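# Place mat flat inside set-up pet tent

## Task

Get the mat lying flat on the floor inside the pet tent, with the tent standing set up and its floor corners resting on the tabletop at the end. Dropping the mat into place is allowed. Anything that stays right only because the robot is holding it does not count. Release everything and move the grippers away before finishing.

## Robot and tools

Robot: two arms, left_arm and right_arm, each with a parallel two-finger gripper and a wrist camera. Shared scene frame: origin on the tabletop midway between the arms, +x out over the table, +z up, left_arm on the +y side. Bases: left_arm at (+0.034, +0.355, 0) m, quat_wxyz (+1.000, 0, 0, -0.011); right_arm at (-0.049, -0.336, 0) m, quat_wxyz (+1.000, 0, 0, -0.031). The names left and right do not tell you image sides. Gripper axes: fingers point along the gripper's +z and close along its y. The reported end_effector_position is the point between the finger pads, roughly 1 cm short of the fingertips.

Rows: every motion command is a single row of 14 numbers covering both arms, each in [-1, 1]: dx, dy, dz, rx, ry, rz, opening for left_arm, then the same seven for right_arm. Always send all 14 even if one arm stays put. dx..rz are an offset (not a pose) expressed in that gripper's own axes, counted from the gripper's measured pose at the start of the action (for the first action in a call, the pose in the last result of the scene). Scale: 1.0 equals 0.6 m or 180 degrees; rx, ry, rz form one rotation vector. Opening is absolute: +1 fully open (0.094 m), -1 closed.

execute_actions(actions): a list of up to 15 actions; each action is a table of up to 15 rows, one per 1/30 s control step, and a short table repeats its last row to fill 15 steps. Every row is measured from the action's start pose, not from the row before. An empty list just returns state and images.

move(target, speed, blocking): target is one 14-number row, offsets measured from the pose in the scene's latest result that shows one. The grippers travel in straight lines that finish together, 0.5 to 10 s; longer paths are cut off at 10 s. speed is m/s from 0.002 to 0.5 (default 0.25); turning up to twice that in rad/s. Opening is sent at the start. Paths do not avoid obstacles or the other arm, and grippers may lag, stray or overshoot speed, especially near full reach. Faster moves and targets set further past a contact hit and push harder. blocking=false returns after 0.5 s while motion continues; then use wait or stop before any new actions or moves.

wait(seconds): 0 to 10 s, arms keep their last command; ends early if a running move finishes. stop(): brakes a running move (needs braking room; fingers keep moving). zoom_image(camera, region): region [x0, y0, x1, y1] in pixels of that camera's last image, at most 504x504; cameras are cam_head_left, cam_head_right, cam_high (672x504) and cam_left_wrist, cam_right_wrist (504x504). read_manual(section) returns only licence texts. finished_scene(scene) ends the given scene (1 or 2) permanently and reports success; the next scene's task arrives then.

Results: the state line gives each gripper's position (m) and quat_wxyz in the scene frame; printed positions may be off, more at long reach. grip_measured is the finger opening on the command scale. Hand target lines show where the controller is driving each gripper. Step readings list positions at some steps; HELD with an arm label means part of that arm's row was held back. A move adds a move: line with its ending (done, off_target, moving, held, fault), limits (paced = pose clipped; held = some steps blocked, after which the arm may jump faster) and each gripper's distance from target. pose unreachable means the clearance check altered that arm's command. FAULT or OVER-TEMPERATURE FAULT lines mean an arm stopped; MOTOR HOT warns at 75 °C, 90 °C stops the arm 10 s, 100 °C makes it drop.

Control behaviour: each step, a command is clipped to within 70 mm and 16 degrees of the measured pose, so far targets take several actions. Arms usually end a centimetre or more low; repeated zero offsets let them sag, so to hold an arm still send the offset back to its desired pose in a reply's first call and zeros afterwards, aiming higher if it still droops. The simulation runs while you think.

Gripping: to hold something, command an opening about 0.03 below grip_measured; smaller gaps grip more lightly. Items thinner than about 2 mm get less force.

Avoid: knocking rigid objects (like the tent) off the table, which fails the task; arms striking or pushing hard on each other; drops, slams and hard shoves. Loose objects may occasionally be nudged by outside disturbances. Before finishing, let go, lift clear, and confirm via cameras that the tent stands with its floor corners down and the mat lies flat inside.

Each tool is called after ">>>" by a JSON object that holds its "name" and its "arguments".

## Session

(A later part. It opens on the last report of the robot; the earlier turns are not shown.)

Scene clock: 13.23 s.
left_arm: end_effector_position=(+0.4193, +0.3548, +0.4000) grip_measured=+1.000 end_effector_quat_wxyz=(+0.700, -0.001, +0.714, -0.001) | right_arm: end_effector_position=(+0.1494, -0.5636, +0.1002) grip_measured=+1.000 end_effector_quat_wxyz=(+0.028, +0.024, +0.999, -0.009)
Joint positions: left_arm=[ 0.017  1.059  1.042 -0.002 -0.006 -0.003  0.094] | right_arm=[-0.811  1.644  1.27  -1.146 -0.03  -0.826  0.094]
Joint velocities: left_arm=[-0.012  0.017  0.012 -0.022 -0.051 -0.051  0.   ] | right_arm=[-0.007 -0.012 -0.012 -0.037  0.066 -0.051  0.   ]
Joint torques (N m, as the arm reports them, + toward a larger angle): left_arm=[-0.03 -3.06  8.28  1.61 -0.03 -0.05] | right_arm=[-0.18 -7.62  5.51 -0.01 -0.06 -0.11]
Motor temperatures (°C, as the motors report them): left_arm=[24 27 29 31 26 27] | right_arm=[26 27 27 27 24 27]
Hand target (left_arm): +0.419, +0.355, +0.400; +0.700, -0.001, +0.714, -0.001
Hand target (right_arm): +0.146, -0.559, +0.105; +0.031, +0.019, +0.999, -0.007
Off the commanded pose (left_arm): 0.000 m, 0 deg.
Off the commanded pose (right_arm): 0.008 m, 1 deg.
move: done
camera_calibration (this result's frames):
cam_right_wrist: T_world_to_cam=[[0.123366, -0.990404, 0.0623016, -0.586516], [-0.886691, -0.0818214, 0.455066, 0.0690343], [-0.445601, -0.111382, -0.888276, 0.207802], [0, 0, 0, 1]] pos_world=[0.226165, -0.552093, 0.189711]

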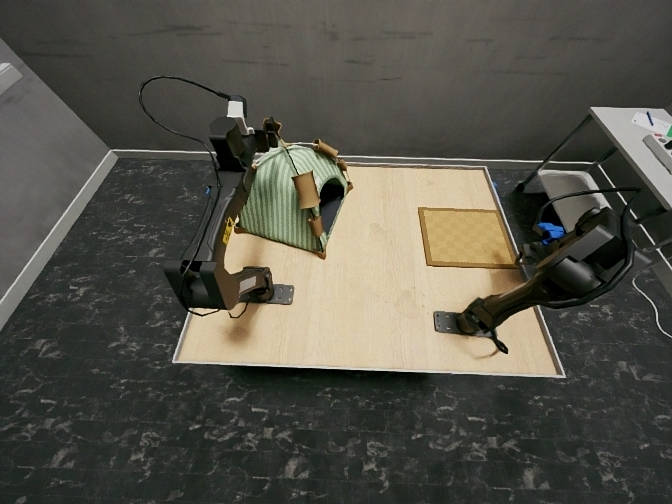

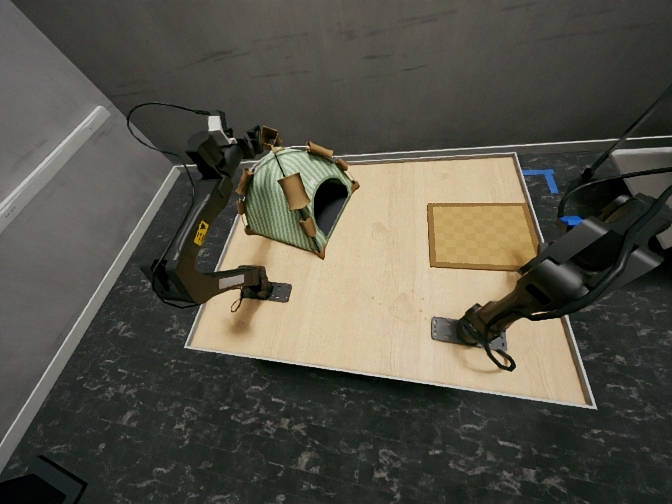

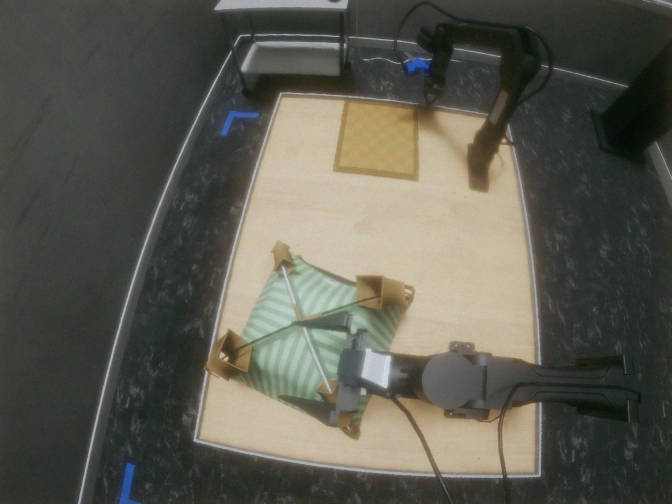

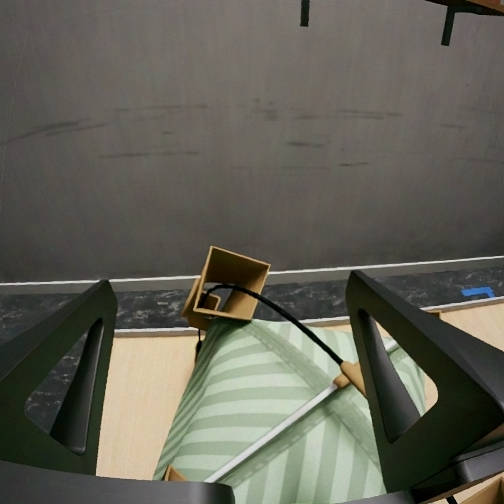

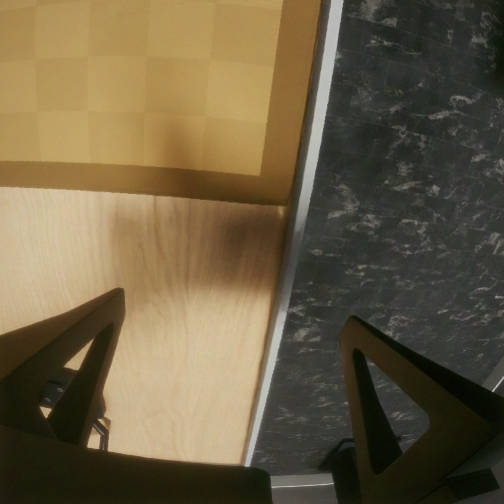

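>>> {"name": "move", "arguments": {"target": [0,0,0,0,0,0,1, -0.3,0.52,0.03,0.1,0,0,1]}}

>>> {"name": "move", "arguments": {"target": [0,0,0,0,0,0,1, 0,0,0.12,0,0,0,1], "speed": 0.08}}

>>> {"name": "move", "arguments": {"target": [0,0,0,0,0,0,1, 0,0,0.02,0,0,0,-1]}}

>>> {"name": "move", "arguments": {"target": [0,0,0,0,0,0,1, 0,0,-0.15,0,0,0,-1], "speed": 0.1}}

Scene clock: 15.60 s.
left_arm: end_effector_position=(+0.4193, +0.3548, +0.4000) grip_measured=+1.000 end_effector_quat_wxyz=(+0.700, -0.001, +0.714, -0.001) | right_arm: end_effector_position=(+0.3419, -0.2525, +0.0820) grip_measured=+1.000 end_effector_quat_wxyz=(+0.018, +0.019, +0.989, -0.148)
Joint positions: left_arm=[ 0.017  1.059  1.042 -0.002 -0.006 -0.003  0.094] | right_arm=[ 0.4    2.14   1.826 -1.328  0.291  0.387  0.094]
Joint velocities: left_arm=[-0.012 -0.007  0.002 -0.051 -0.022  0.007  0.   ] | right_arm=[ 0.007  0.002  0.007  0.007 -0.051 -0.051  0.   ]
Joint torques (N m, as the arm reports them, + toward a larger angle): left_arm=[ 0.09 -2.83  8.26  1.64 -0.05 -0.03] | right_arm=[-0.39 -9.35  8.21 -0.21  0.35  0.14]
Motor temperatures (°C, as the motors report them): left_arm=[24 27 29 31 26 27] | right_arm=[26 27 27 27 24 27]
Hand target (left_arm): +0.419, +0.355, +0.400; +0.700, -0.001, +0.714, -0.001
Hand target (right_arm): +0.346, -0.256, +0.088; +0.025, +0.029, +0.988, -0.152
Off the commanded pose (left_arm): 0.000 m, 0 deg.
Off the commanded pose (right_arm): 0.010 m, 2 deg.
move: done
camera_calibration (this result's frames):
cam_right_wrist: T_world_to_cam=[[0.128764, -0.935552, 0.328879, -0.310907], [-0.874852, 0.048997, 0.481906, 0.300197], [-0.466962, -0.349773, -0.812161, 0.252933], [0, 0, 0, 1]] pos_world=[0.420771, -0.217109, 0.163007]

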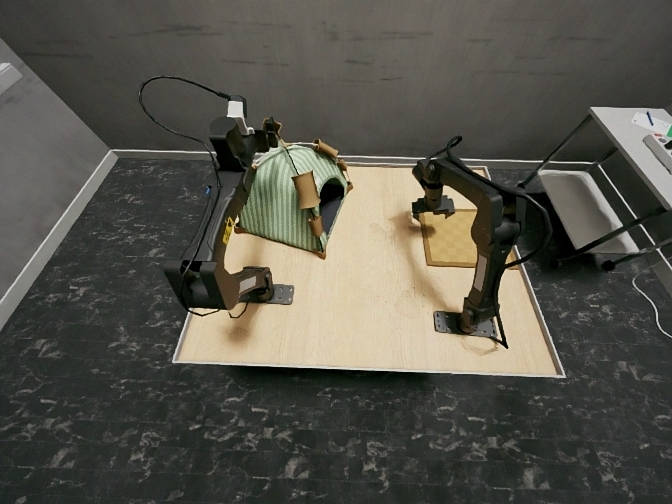

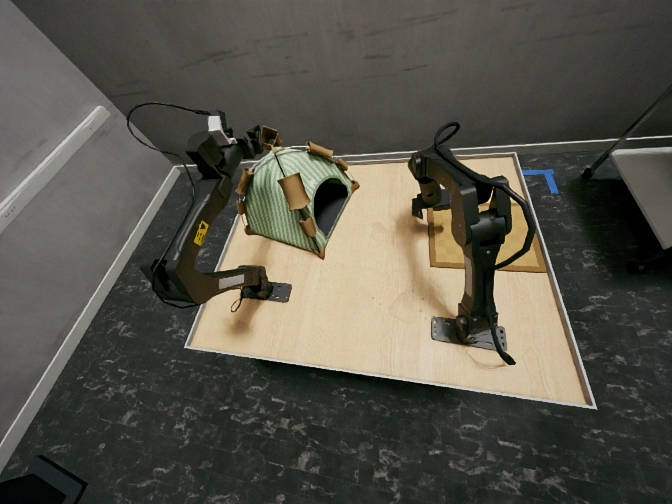

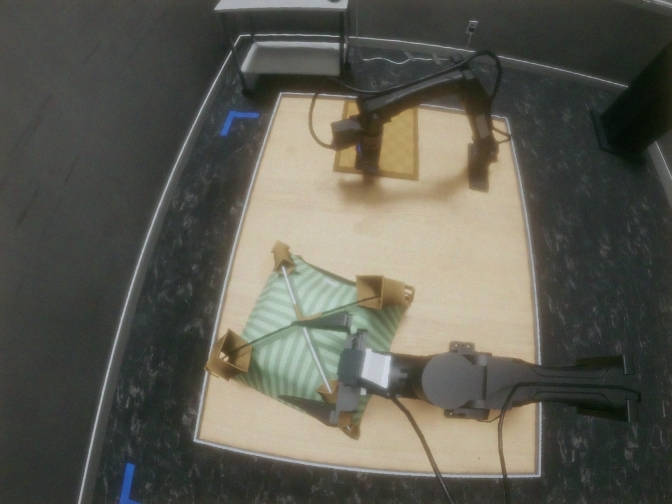

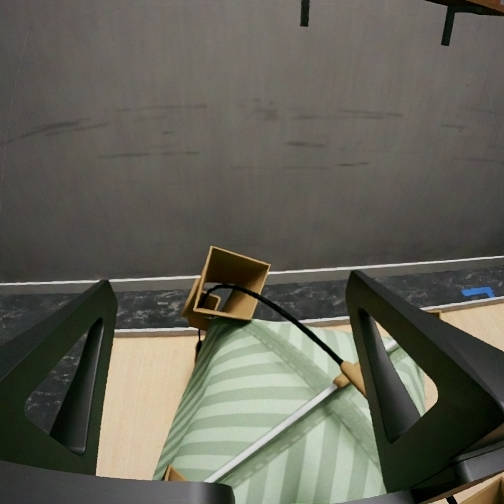

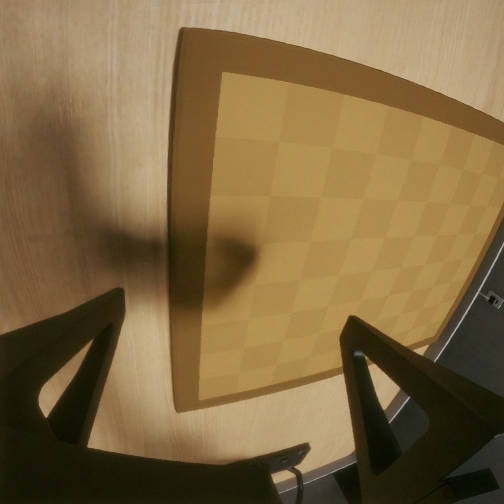

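Scene clock: 16.73 s.
left_arm: end_effector_position=(+0.4193, +0.3548, +0.4000) grip_measured=+1.000 end_effector_quat_wxyz=(+0.700, -0.001, +0.714, -0.001) | right_arm: end_effector_position=(+0.3380, -0.2705, +0.0287) grip_measured=+1.000 end_effector_quat_wxyz=(+0.011, +0.016, +0.989, -0.147)
Joint positions: left_arm=[ 0.017  1.059  1.042 -0.002 -0.006 -0.003  0.094] | right_arm=[ 0.358  2.149  1.626 -1.118  0.287  0.337  0.094]
Joint velocities: left_arm=[ 0.002 -0.002 -0.007 -0.037 -0.066 -0.095  0.   ] | right_arm=[-0.002 -0.032 -0.017 -0.037 -0.022 -0.066  0.   ]
Joint torques (N m, as the arm reports them, + toward a larger angle): left_arm=[-0.04 -3.08  8.16  1.62 -0.04 -0.01] | right_arm=[-0.71 -8.13  3.42  0.6   0.3  -0.01]
Motor temperatures (°C, as the motors report them): left_arm=[24 27 30 31 26 27] | right_arm=[26 27 27 27 24 27]
Hand target (left_arm): +0.419, +0.355, +0.400; +0.700, -0.001, +0.714, -0.001
Hand target (right_arm): +0.343, -0.274, +0.014; +0.018, +0.020, +0.989, -0.148
Off the commanded pose (left_arm): 0.000 m, 0 deg.
Off the commanded pose (right_arm): 0.017 m, 1 deg.
move: off_target (right_arm)
camera_calibration (this result's frames):
cam_right_wrist: T_world_to_cam=[[0.138494, -0.935724, 0.324407, -0.312848], [-0.8678, 0.0431832, 0.495034, 0.319063], [-0.477224, -0.35008, -0.806041, 0.204773], [0, 0, 0, 1]] pos_world=[0.417933, -0.234831, 0.108599]

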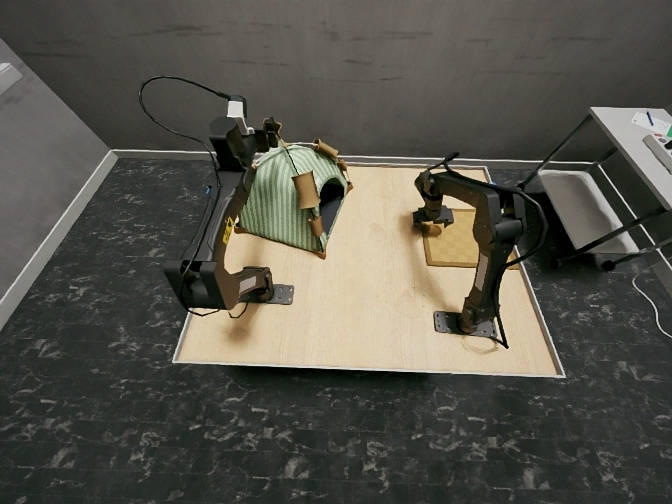

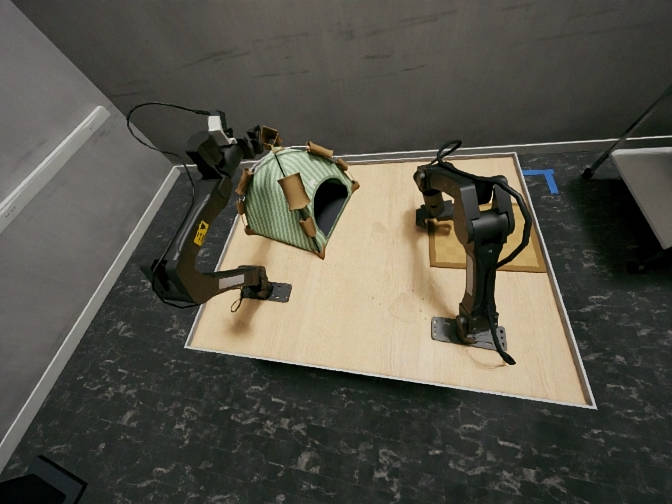

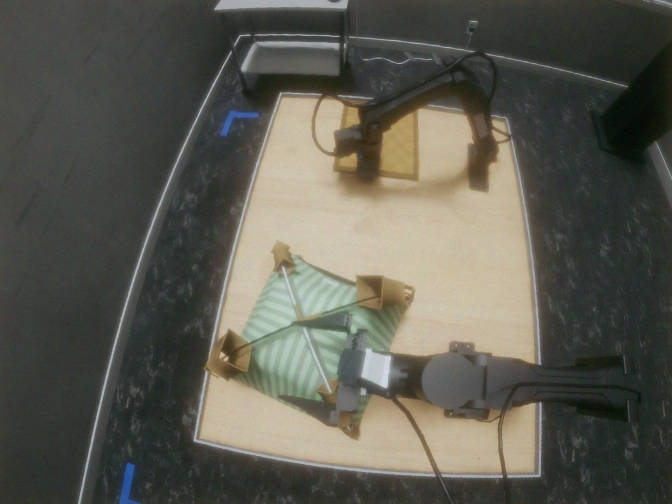

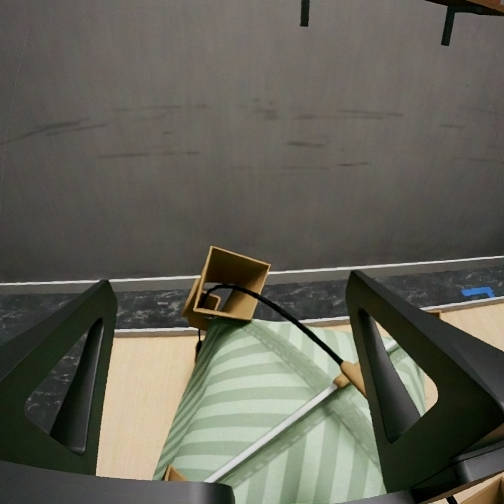

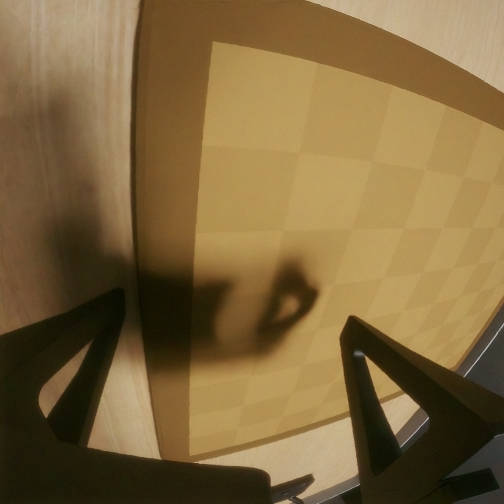

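Scene clock: 17.47 s.
left_arm: end_effector_position=(+0.4193, +0.3548, +0.4000) grip_measured=+1.000 end_effector_quat_wxyz=(+0.700, -0.001, +0.714, -0.001) | right_arm: end_effector_position=(+0.3391, -0.2676, +0.0229) grip_measured=-0.990 end_effector_quat_wxyz=(+0.014, +0.017, +0.990, -0.137)
Joint positions: left_arm=[ 0.017  1.059  1.042 -0.002 -0.006 -0.003  0.094] | right_arm=[ 0.356  2.151  1.61  -1.088  0.269  0.335  0.   ]
Joint velocities: left_arm=[-0.012 -0.002 -0.007 -0.11   0.022  0.066  0.   ] | right_arm=[-0.007  0.007 -0.002 -0.037 -0.007 -0.037  0.   ]
Joint torques (N m, as the arm reports them, + toward a larger angle): left_arm=[ 0.12 -2.96  8.24  1.61 -0.03 -0.03] | right_arm=[-0.49 -9.1   4.45  0.1   0.39 -0.08]
Motor temperatures (°C, as the motors report them): left_arm=[24 27 30 31 26 27] | right_arm=[26 27 27 27 24 27]
Hand target (left_arm): +0.419, +0.355, +0.400; +0.700, -0.001, +0.714, -0.001
Hand target (right_arm): +0.338, -0.274, +0.017; +0.011, +0.016, +0.989, -0.147
Off the commanded pose (left_arm): 0.000 m, 0 deg.
Off the commanded pose (right_arm): 0.009 m, 1 deg.
move: done
camera_calibration (this result's frames):
cam_right_wrist: T_world_to_cam=[[0.136412, -0.942104, 0.306319, -0.309049], [-0.870363, 0.0337039, 0.491255, 0.321122], [-0.473138, -0.333622, -0.815375, 0.204822], [0, 0, 0, 1]] pos_world=[0.41856, -0.233646, 0.103922]

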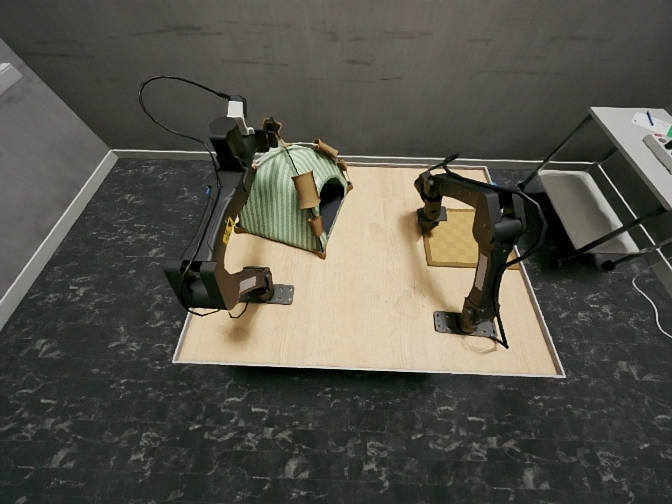

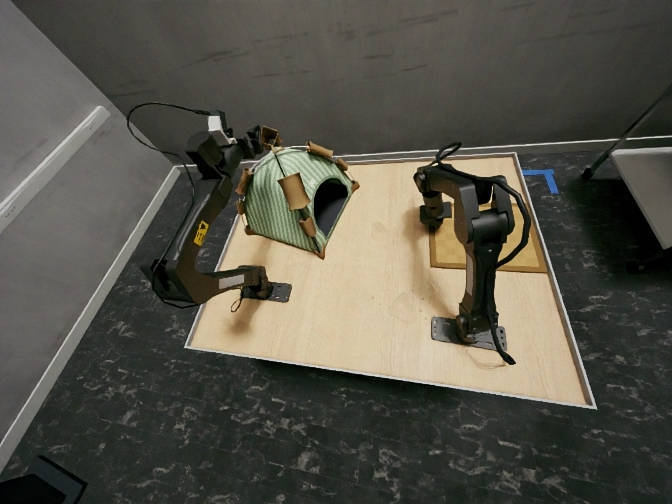

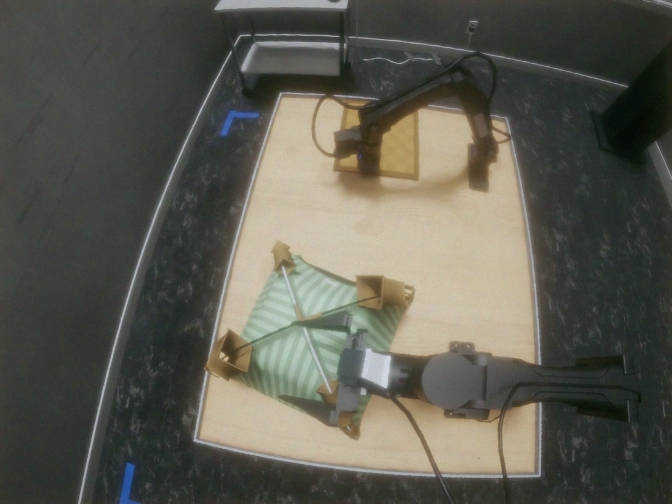

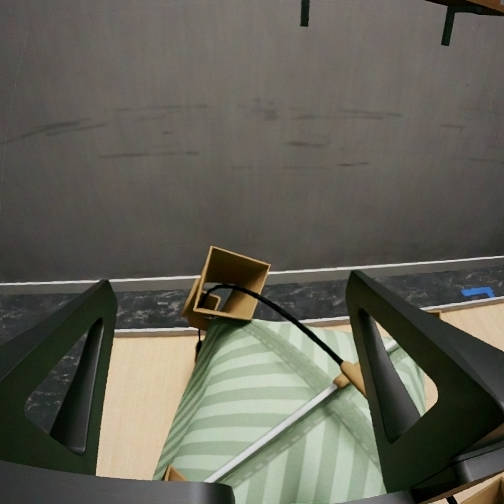

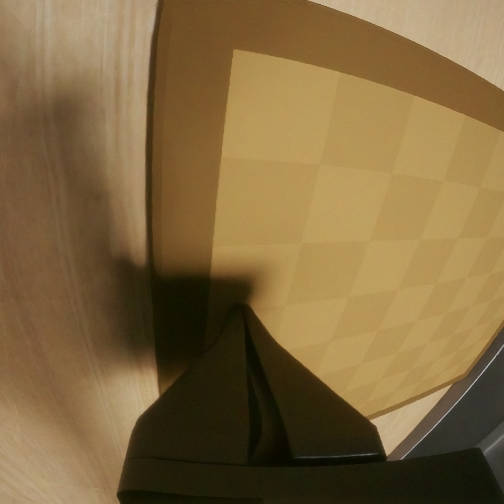

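Scene clock: 18.97 s.
left_arm: end_effector_position=(+0.4193, +0.3548, +0.4000) grip_measured=+1.000 end_effector_quat_wxyz=(+0.700, -0.001, +0.714, -0.001) | right_arm: end_effector_position=(+0.3356, -0.2456, +0.0968) grip_measured=-0.990 end_effector_quat_wxyz=(+0.000, +0.012, +0.990, -0.140)
Joint positions: left_arm=[ 0.017  1.059  1.042 -0.002 -0.006 -0.003  0.094] | right_arm=[ 0.41   2.151  1.905 -1.425  0.263  0.385  0.   ]
Joint velocities: left_arm=[ 0.007  0.017  0.017 -0.066 -0.037 -0.066  0.   ] | right_arm=[-0.002 -0.017 -0.007 -0.066 -0.007 -0.007  0.   ]
Joint torques (N m, as the arm reports them, + toward a larger angle): left_arm=[ 0.09 -3.1   8.25  1.61 -0.04 -0.01] | right_arm=[  0.44 -10.83   8.03  -0.29   0.2    0.12]
Motor temperatures (°C, as the motors report them): left_arm=[24 27 30 31 26 27] | right_arm=[26 28 27 27 24 27]
Hand target (left_arm): +0.419, +0.355, +0.400; +0.700, -0.001, +0.714, -0.001
Hand target (right_arm): +0.338, -0.242, +0.109; +0.014, +0.017, +0.990, -0.136
Off the commanded pose (left_arm): 0.000 m, 0 deg.
Off the commanded pose (right_arm): 0.013 m, 2 deg.
move: off_target (right_arm)
camera_calibration (this result's frames):
cam_right_wrist: T_world_to_cam=[[0.149235, -0.939449, 0.308488, -0.314265], [-0.856389, 0.0331582, 0.515266, 0.273931], [-0.494295, -0.341081, -0.799585, 0.274495], [0, 0, 0, 1]] pos_world=[0.417172, -0.210694, 0.175282]

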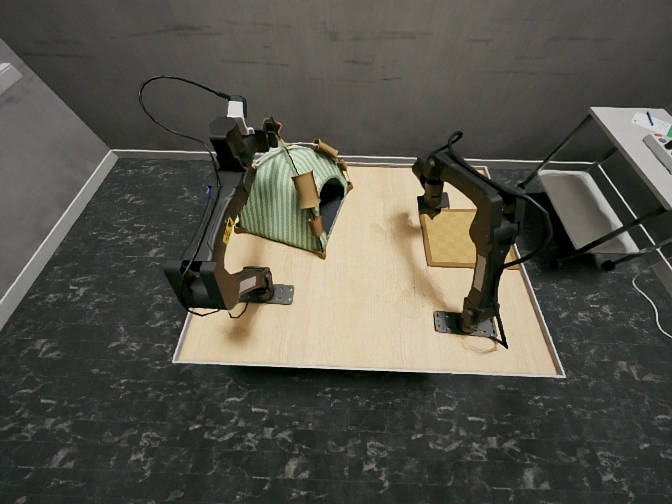

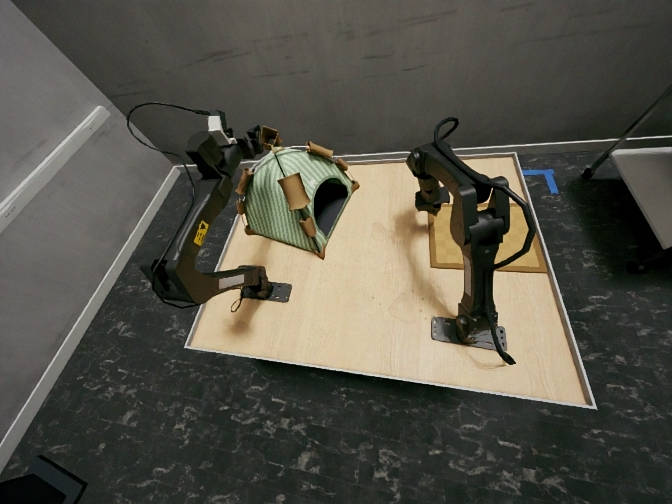

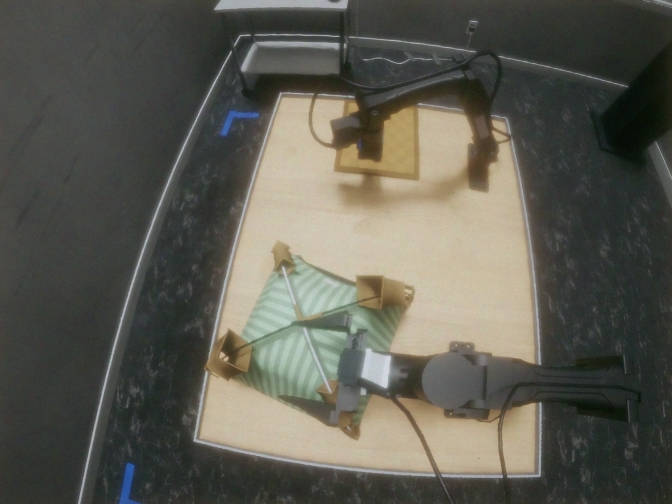

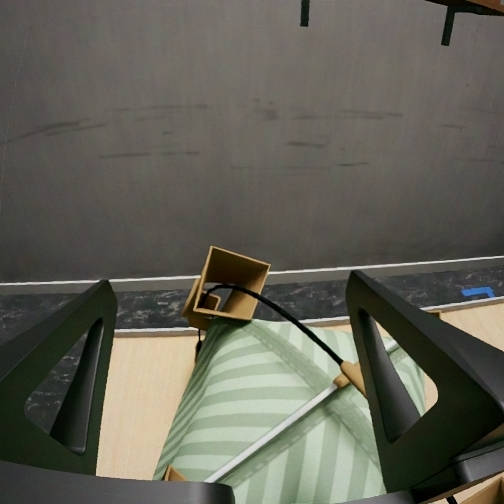

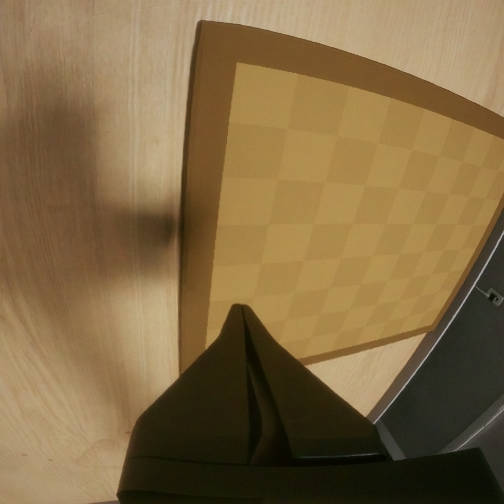

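>>> {"name": "move", "arguments": {"target": [0,0,0,0,0,0,1, 0,0.13,-0.04,0.25,0,0,0]}}

>>> {"name": "move", "arguments": {"target": [0,0,0,0,0,0,1, 0,0.10,0.056,0,0,0,0], "speed": 0.08}}

>>> {"name": "move", "arguments": {"target": [0,0,0,0,0,0,1, 0,-0.06,0.14,0,0,0,0], "speed": 0.06}}

>>> {"name": "zoom_image", "arguments": {"camera": "cam_head_left", "region": [360, 150, 540, 290]}}

Scene clock: 21.43 s.
left_arm: end_effector_position=(+0.4193, +0.3548, +0.4000) grip_measured=+1.000 end_effector_quat_wxyz=(+0.700, -0.001, +0.714, -0.001) | right_arm: end_effector_position=(+0.3322, -0.1662, +0.0895) grip_measured=-0.002 end_effector_quat_wxyz=(+0.133, -0.083, +0.909, -0.386)
Joint positions: left_arm=[ 0.017  1.059  1.042 -0.002 -0.006 -0.003  0.094] | right_arm=[ 0.789  2.372  2.022 -1.544  0.792  0.68   0.047]
Joint velocities: left_arm=[-0.007 -0.007 -0.012 -0.022  0.081 -0.051  0.   ] | right_arm=[0.007 0.012 0.007 0.007 0.051 0.022 0.001]
Joint torques (N m, as the arm reports them, + toward a larger angle): left_arm=[ 0.01 -2.95  8.29  1.64 -0.04 -0.02] | right_arm=[  0.48 -10.39   7.65  -0.63   0.65   0.15]
Motor temperatures (°C, as the motors report them): left_arm=[24 27 30 32 26 27] | right_arm=[26 28 27 27 24 27]
Hand target (left_arm): +0.419, +0.355, +0.400; +0.700, -0.001, +0.714, -0.001
Hand target (right_arm): +0.336, -0.164, +0.096; +0.146, -0.080, +0.905, -0.391
Off the commanded pose (left_arm): 0.000 m, 0 deg.
Off the commanded pose (right_arm): 0.010 m, 24 deg; orientation clipped at the last step of the last action.
joint sent to its limit (right arm) — the command would take joint 4 (wrist pitch) past its lower limit, so that joint was sent only as far as its limit.
move: off_target (right_arm); limits=paced
camera_calibration (this result's frames):
cam_right_wrist: T_world_to_cam=[[0.201804, -0.608084, 0.767795, -0.240468], [-0.95973, 0.0336519, 0.278903, 0.327723], [-0.195434, -0.793159, -0.576805, 0.0996717], [0, 0, 0, 1]] pos_world=[0.382532, -0.0781978, 0.150718]

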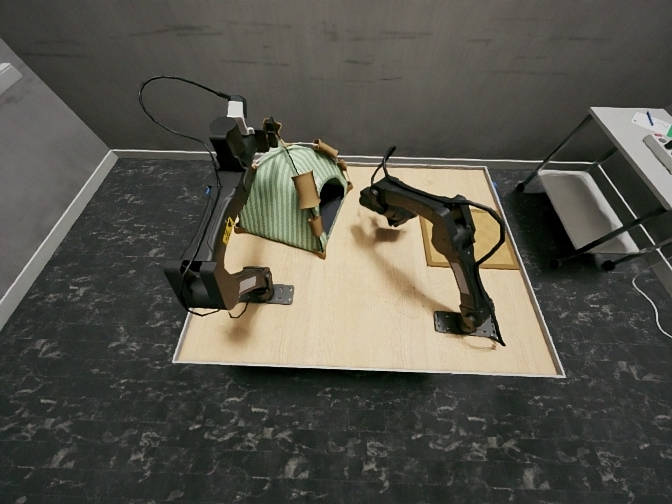

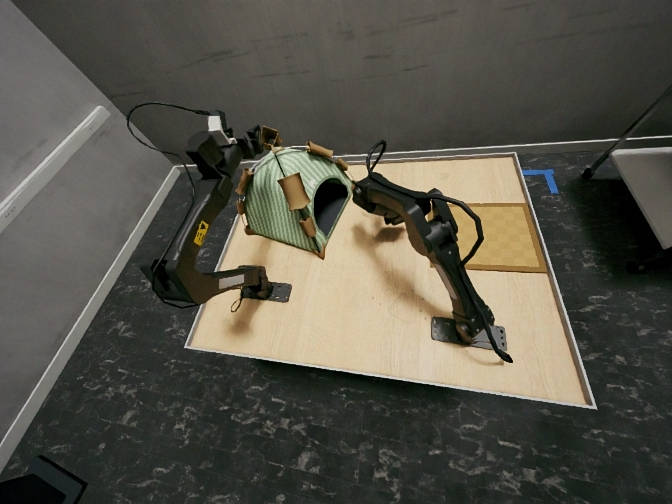

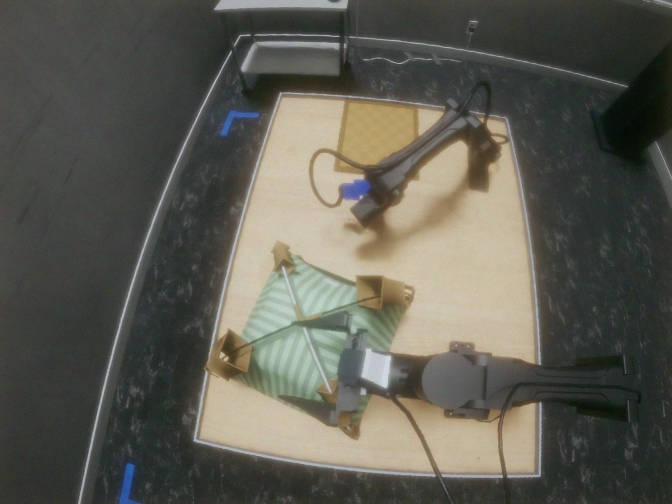

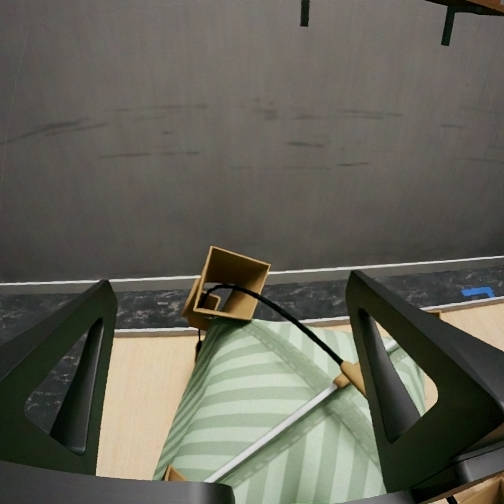

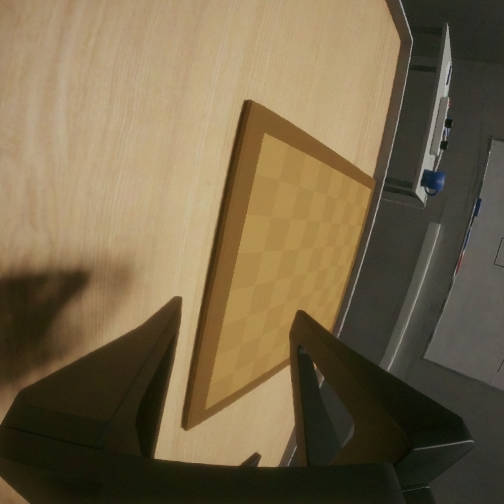

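Scene clock: 22.53 s.
left_arm: end_effector_position=(+0.4193, +0.3548, +0.4000) grip_measured=+1.000 end_effector_quat_wxyz=(+0.700, -0.001, +0.714, -0.001) | right_arm: end_effector_position=(+0.3363, -0.1543, +0.0322) grip_measured=-0.002 end_effector_quat_wxyz=(+0.121, -0.092, +0.906, -0.394)
Joint positions: left_arm=[ 0.017  1.059  1.042 -0.002 -0.006 -0.003  0.094] | right_arm=[ 0.803  2.504  2.022 -1.451  0.787  0.689  0.047]
Joint velocities: left_arm=[-0.002 -0.012 -0.017 -0.066  0.037 -0.066  0.   ] | right_arm=[ 0.017  0.017 -0.022 -0.022 -0.007 -0.022  0.   ]
Joint torques (N m, as the arm reports them, + toward a larger angle): left_arm=[-0.04 -2.92  8.31  1.62  0.01  0.  ] | right_arm=[  0.41 -10.3    5.25  -0.14   0.4    0.17]
Motor temperatures (°C, as the motors report them): left_arm=[24 27 30 32 26 27] | right_arm=[26 29 27 27 24 27]
Hand target (left_arm): +0.419, +0.355, +0.400; +0.700, -0.001, +0.714, -0.001
Hand target (right_arm): +0.339, -0.149, +0.023; +0.132, -0.083, +0.909, -0.386
Off the commanded pose (left_arm): 0.000 m, 0 deg.
Off the commanded pose (right_arm): 0.011 m, 2 deg.
move: off_target (right_arm)
camera_calibration (this result's frames):
cam_right_wrist: T_world_to_cam=[[0.225264, -0.591521, 0.774183, -0.195546], [-0.952436, 0.0336902, 0.302872, 0.344024], [-0.205237, -0.805585, -0.555797, 0.0776007], [0, 0, 0, 1]] pos_world=[0.387637, -0.0647459, 0.0903234]

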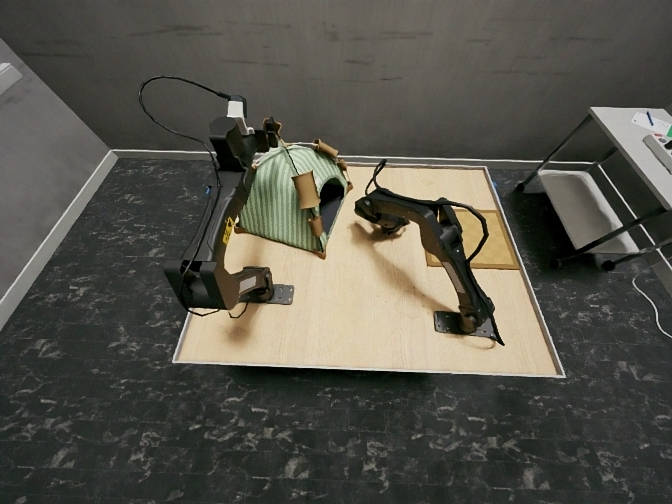

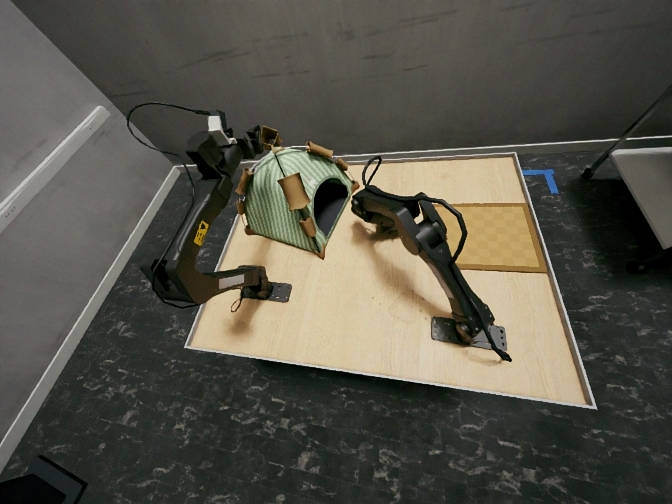

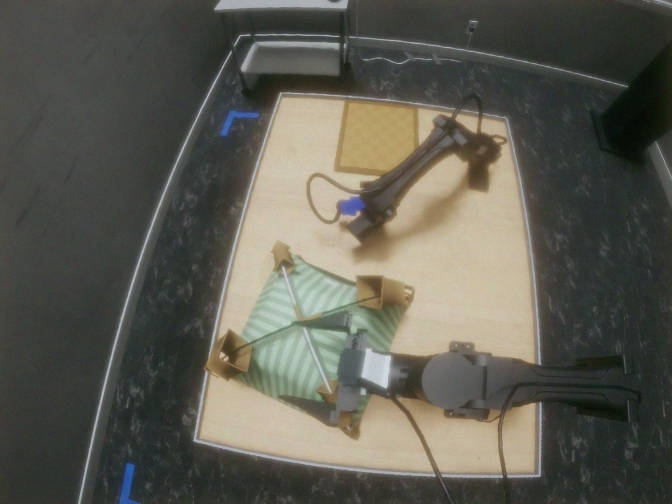

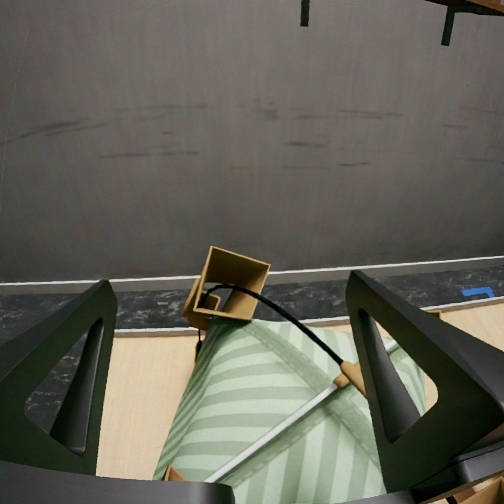

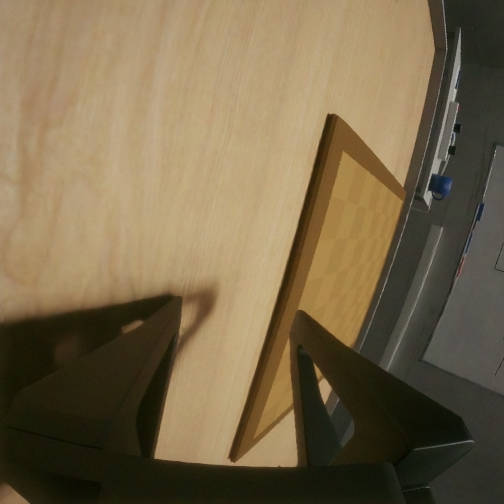

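Scene clock: 24.40 s.
left_arm: end_effector_position=(+0.4193, +0.3548, +0.4000) grip_measured=+1.000 end_effector_quat_wxyz=(+0.700, -0.001, +0.714, -0.001) | right_arm: end_effector_position=(+0.3654, -0.2369, +0.0315) grip_measured=-0.002 end_effector_quat_wxyz=(+0.130, -0.105, +0.887, -0.430)
Joint positions: left_arm=[ 0.017  1.059  1.042 -0.002 -0.006 -0.003  0.094] | right_arm=[ 0.634  2.36   1.719 -1.14   0.915  0.438  0.047]
Joint velocities: left_arm=[-0.022 -0.012 -0.002  0.037 -0.022 -0.037  0.   ] | right_arm=[-0.017  0.002 -0.022  0.022 -0.125 -0.051 -0.001]
Joint torques (N m, as the arm reports them, + toward a larger angle): left_arm=[ 0.15 -3.02  8.19  1.62 -0.04 -0.02] | right_arm=[-1.32 -9.41  2.64  0.54 -0.34  0.02]
Motor temperatures (°C, as the motors report them): left_arm=[24 27 30 32 26 27] | right_arm=[26 29 27 27 24 27]
Hand target (left_arm): +0.419, +0.355, +0.400; +0.700, -0.001, +0.714, -0.001
Hand target (right_arm): +0.363, -0.237, +0.006; +0.120, -0.091, +0.905, -0.398
Off the commanded pose (left_arm): 0.000 m, 0 deg.
Off the commanded pose (right_arm): 0.028 m, 5 deg.
move: off_target (right_arm)
camera_calibration (this result's frames):
cam_right_wrist: T_world_to_cam=[[0.225686, -0.520019, 0.8238, -0.235224], [-0.958477, 0.0327882, 0.283279, 0.377304], [-0.174321, -0.853525, -0.491026, -0.00804371], [0, 0, 0, 1]] pos_world=[0.413322, -0.141558, 0.0829457]

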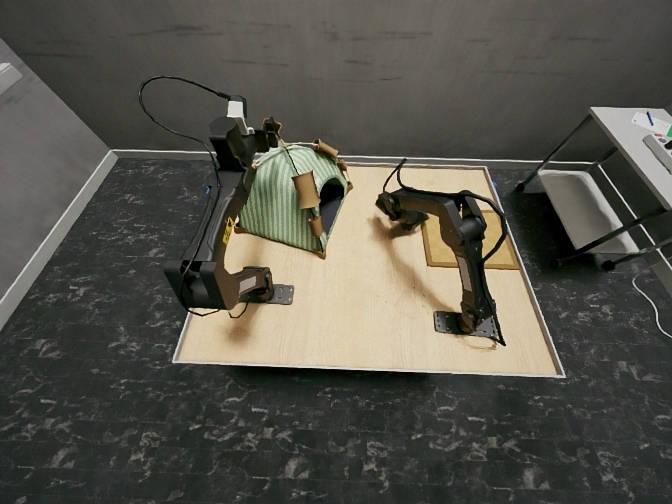

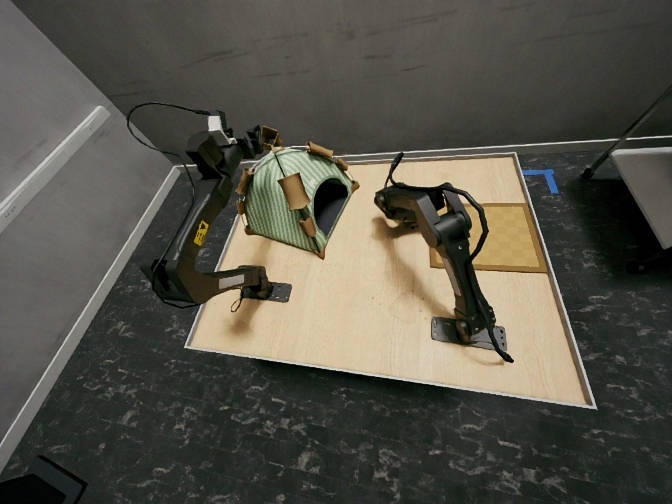

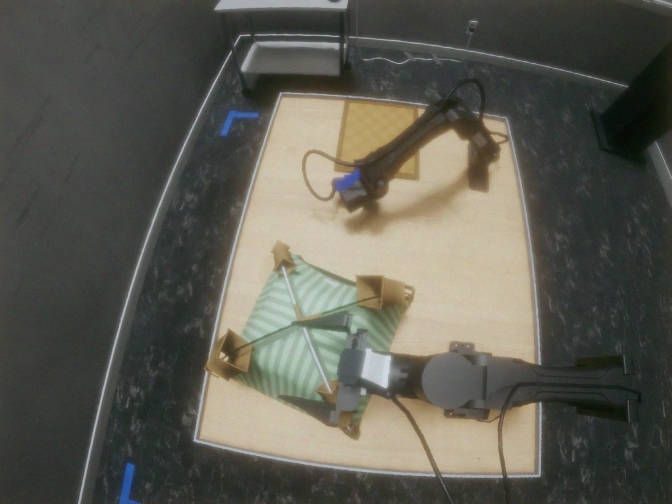

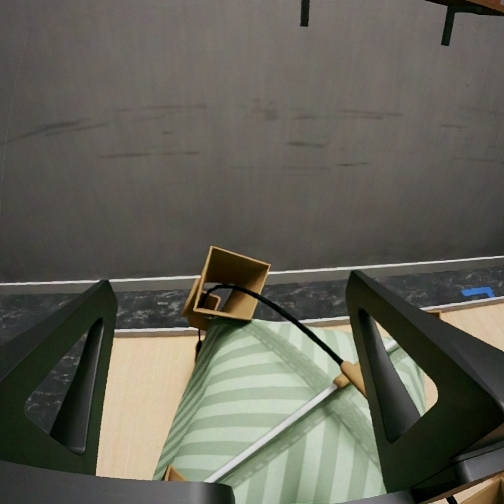

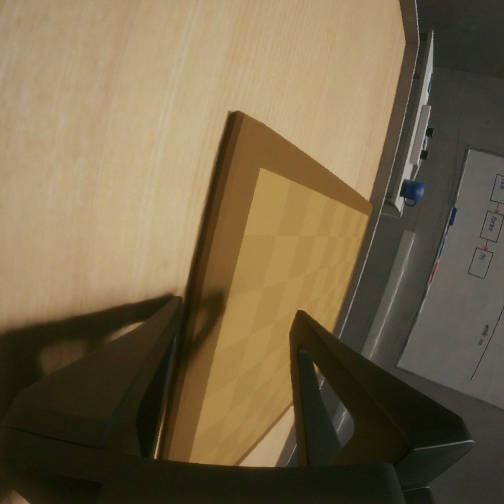

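Region (360, 150, 540, 290) of cam_head_left's 672x504 image, scaled by 2.800, with more detail than that image has.

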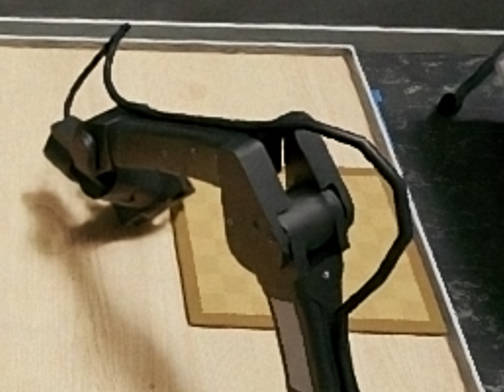

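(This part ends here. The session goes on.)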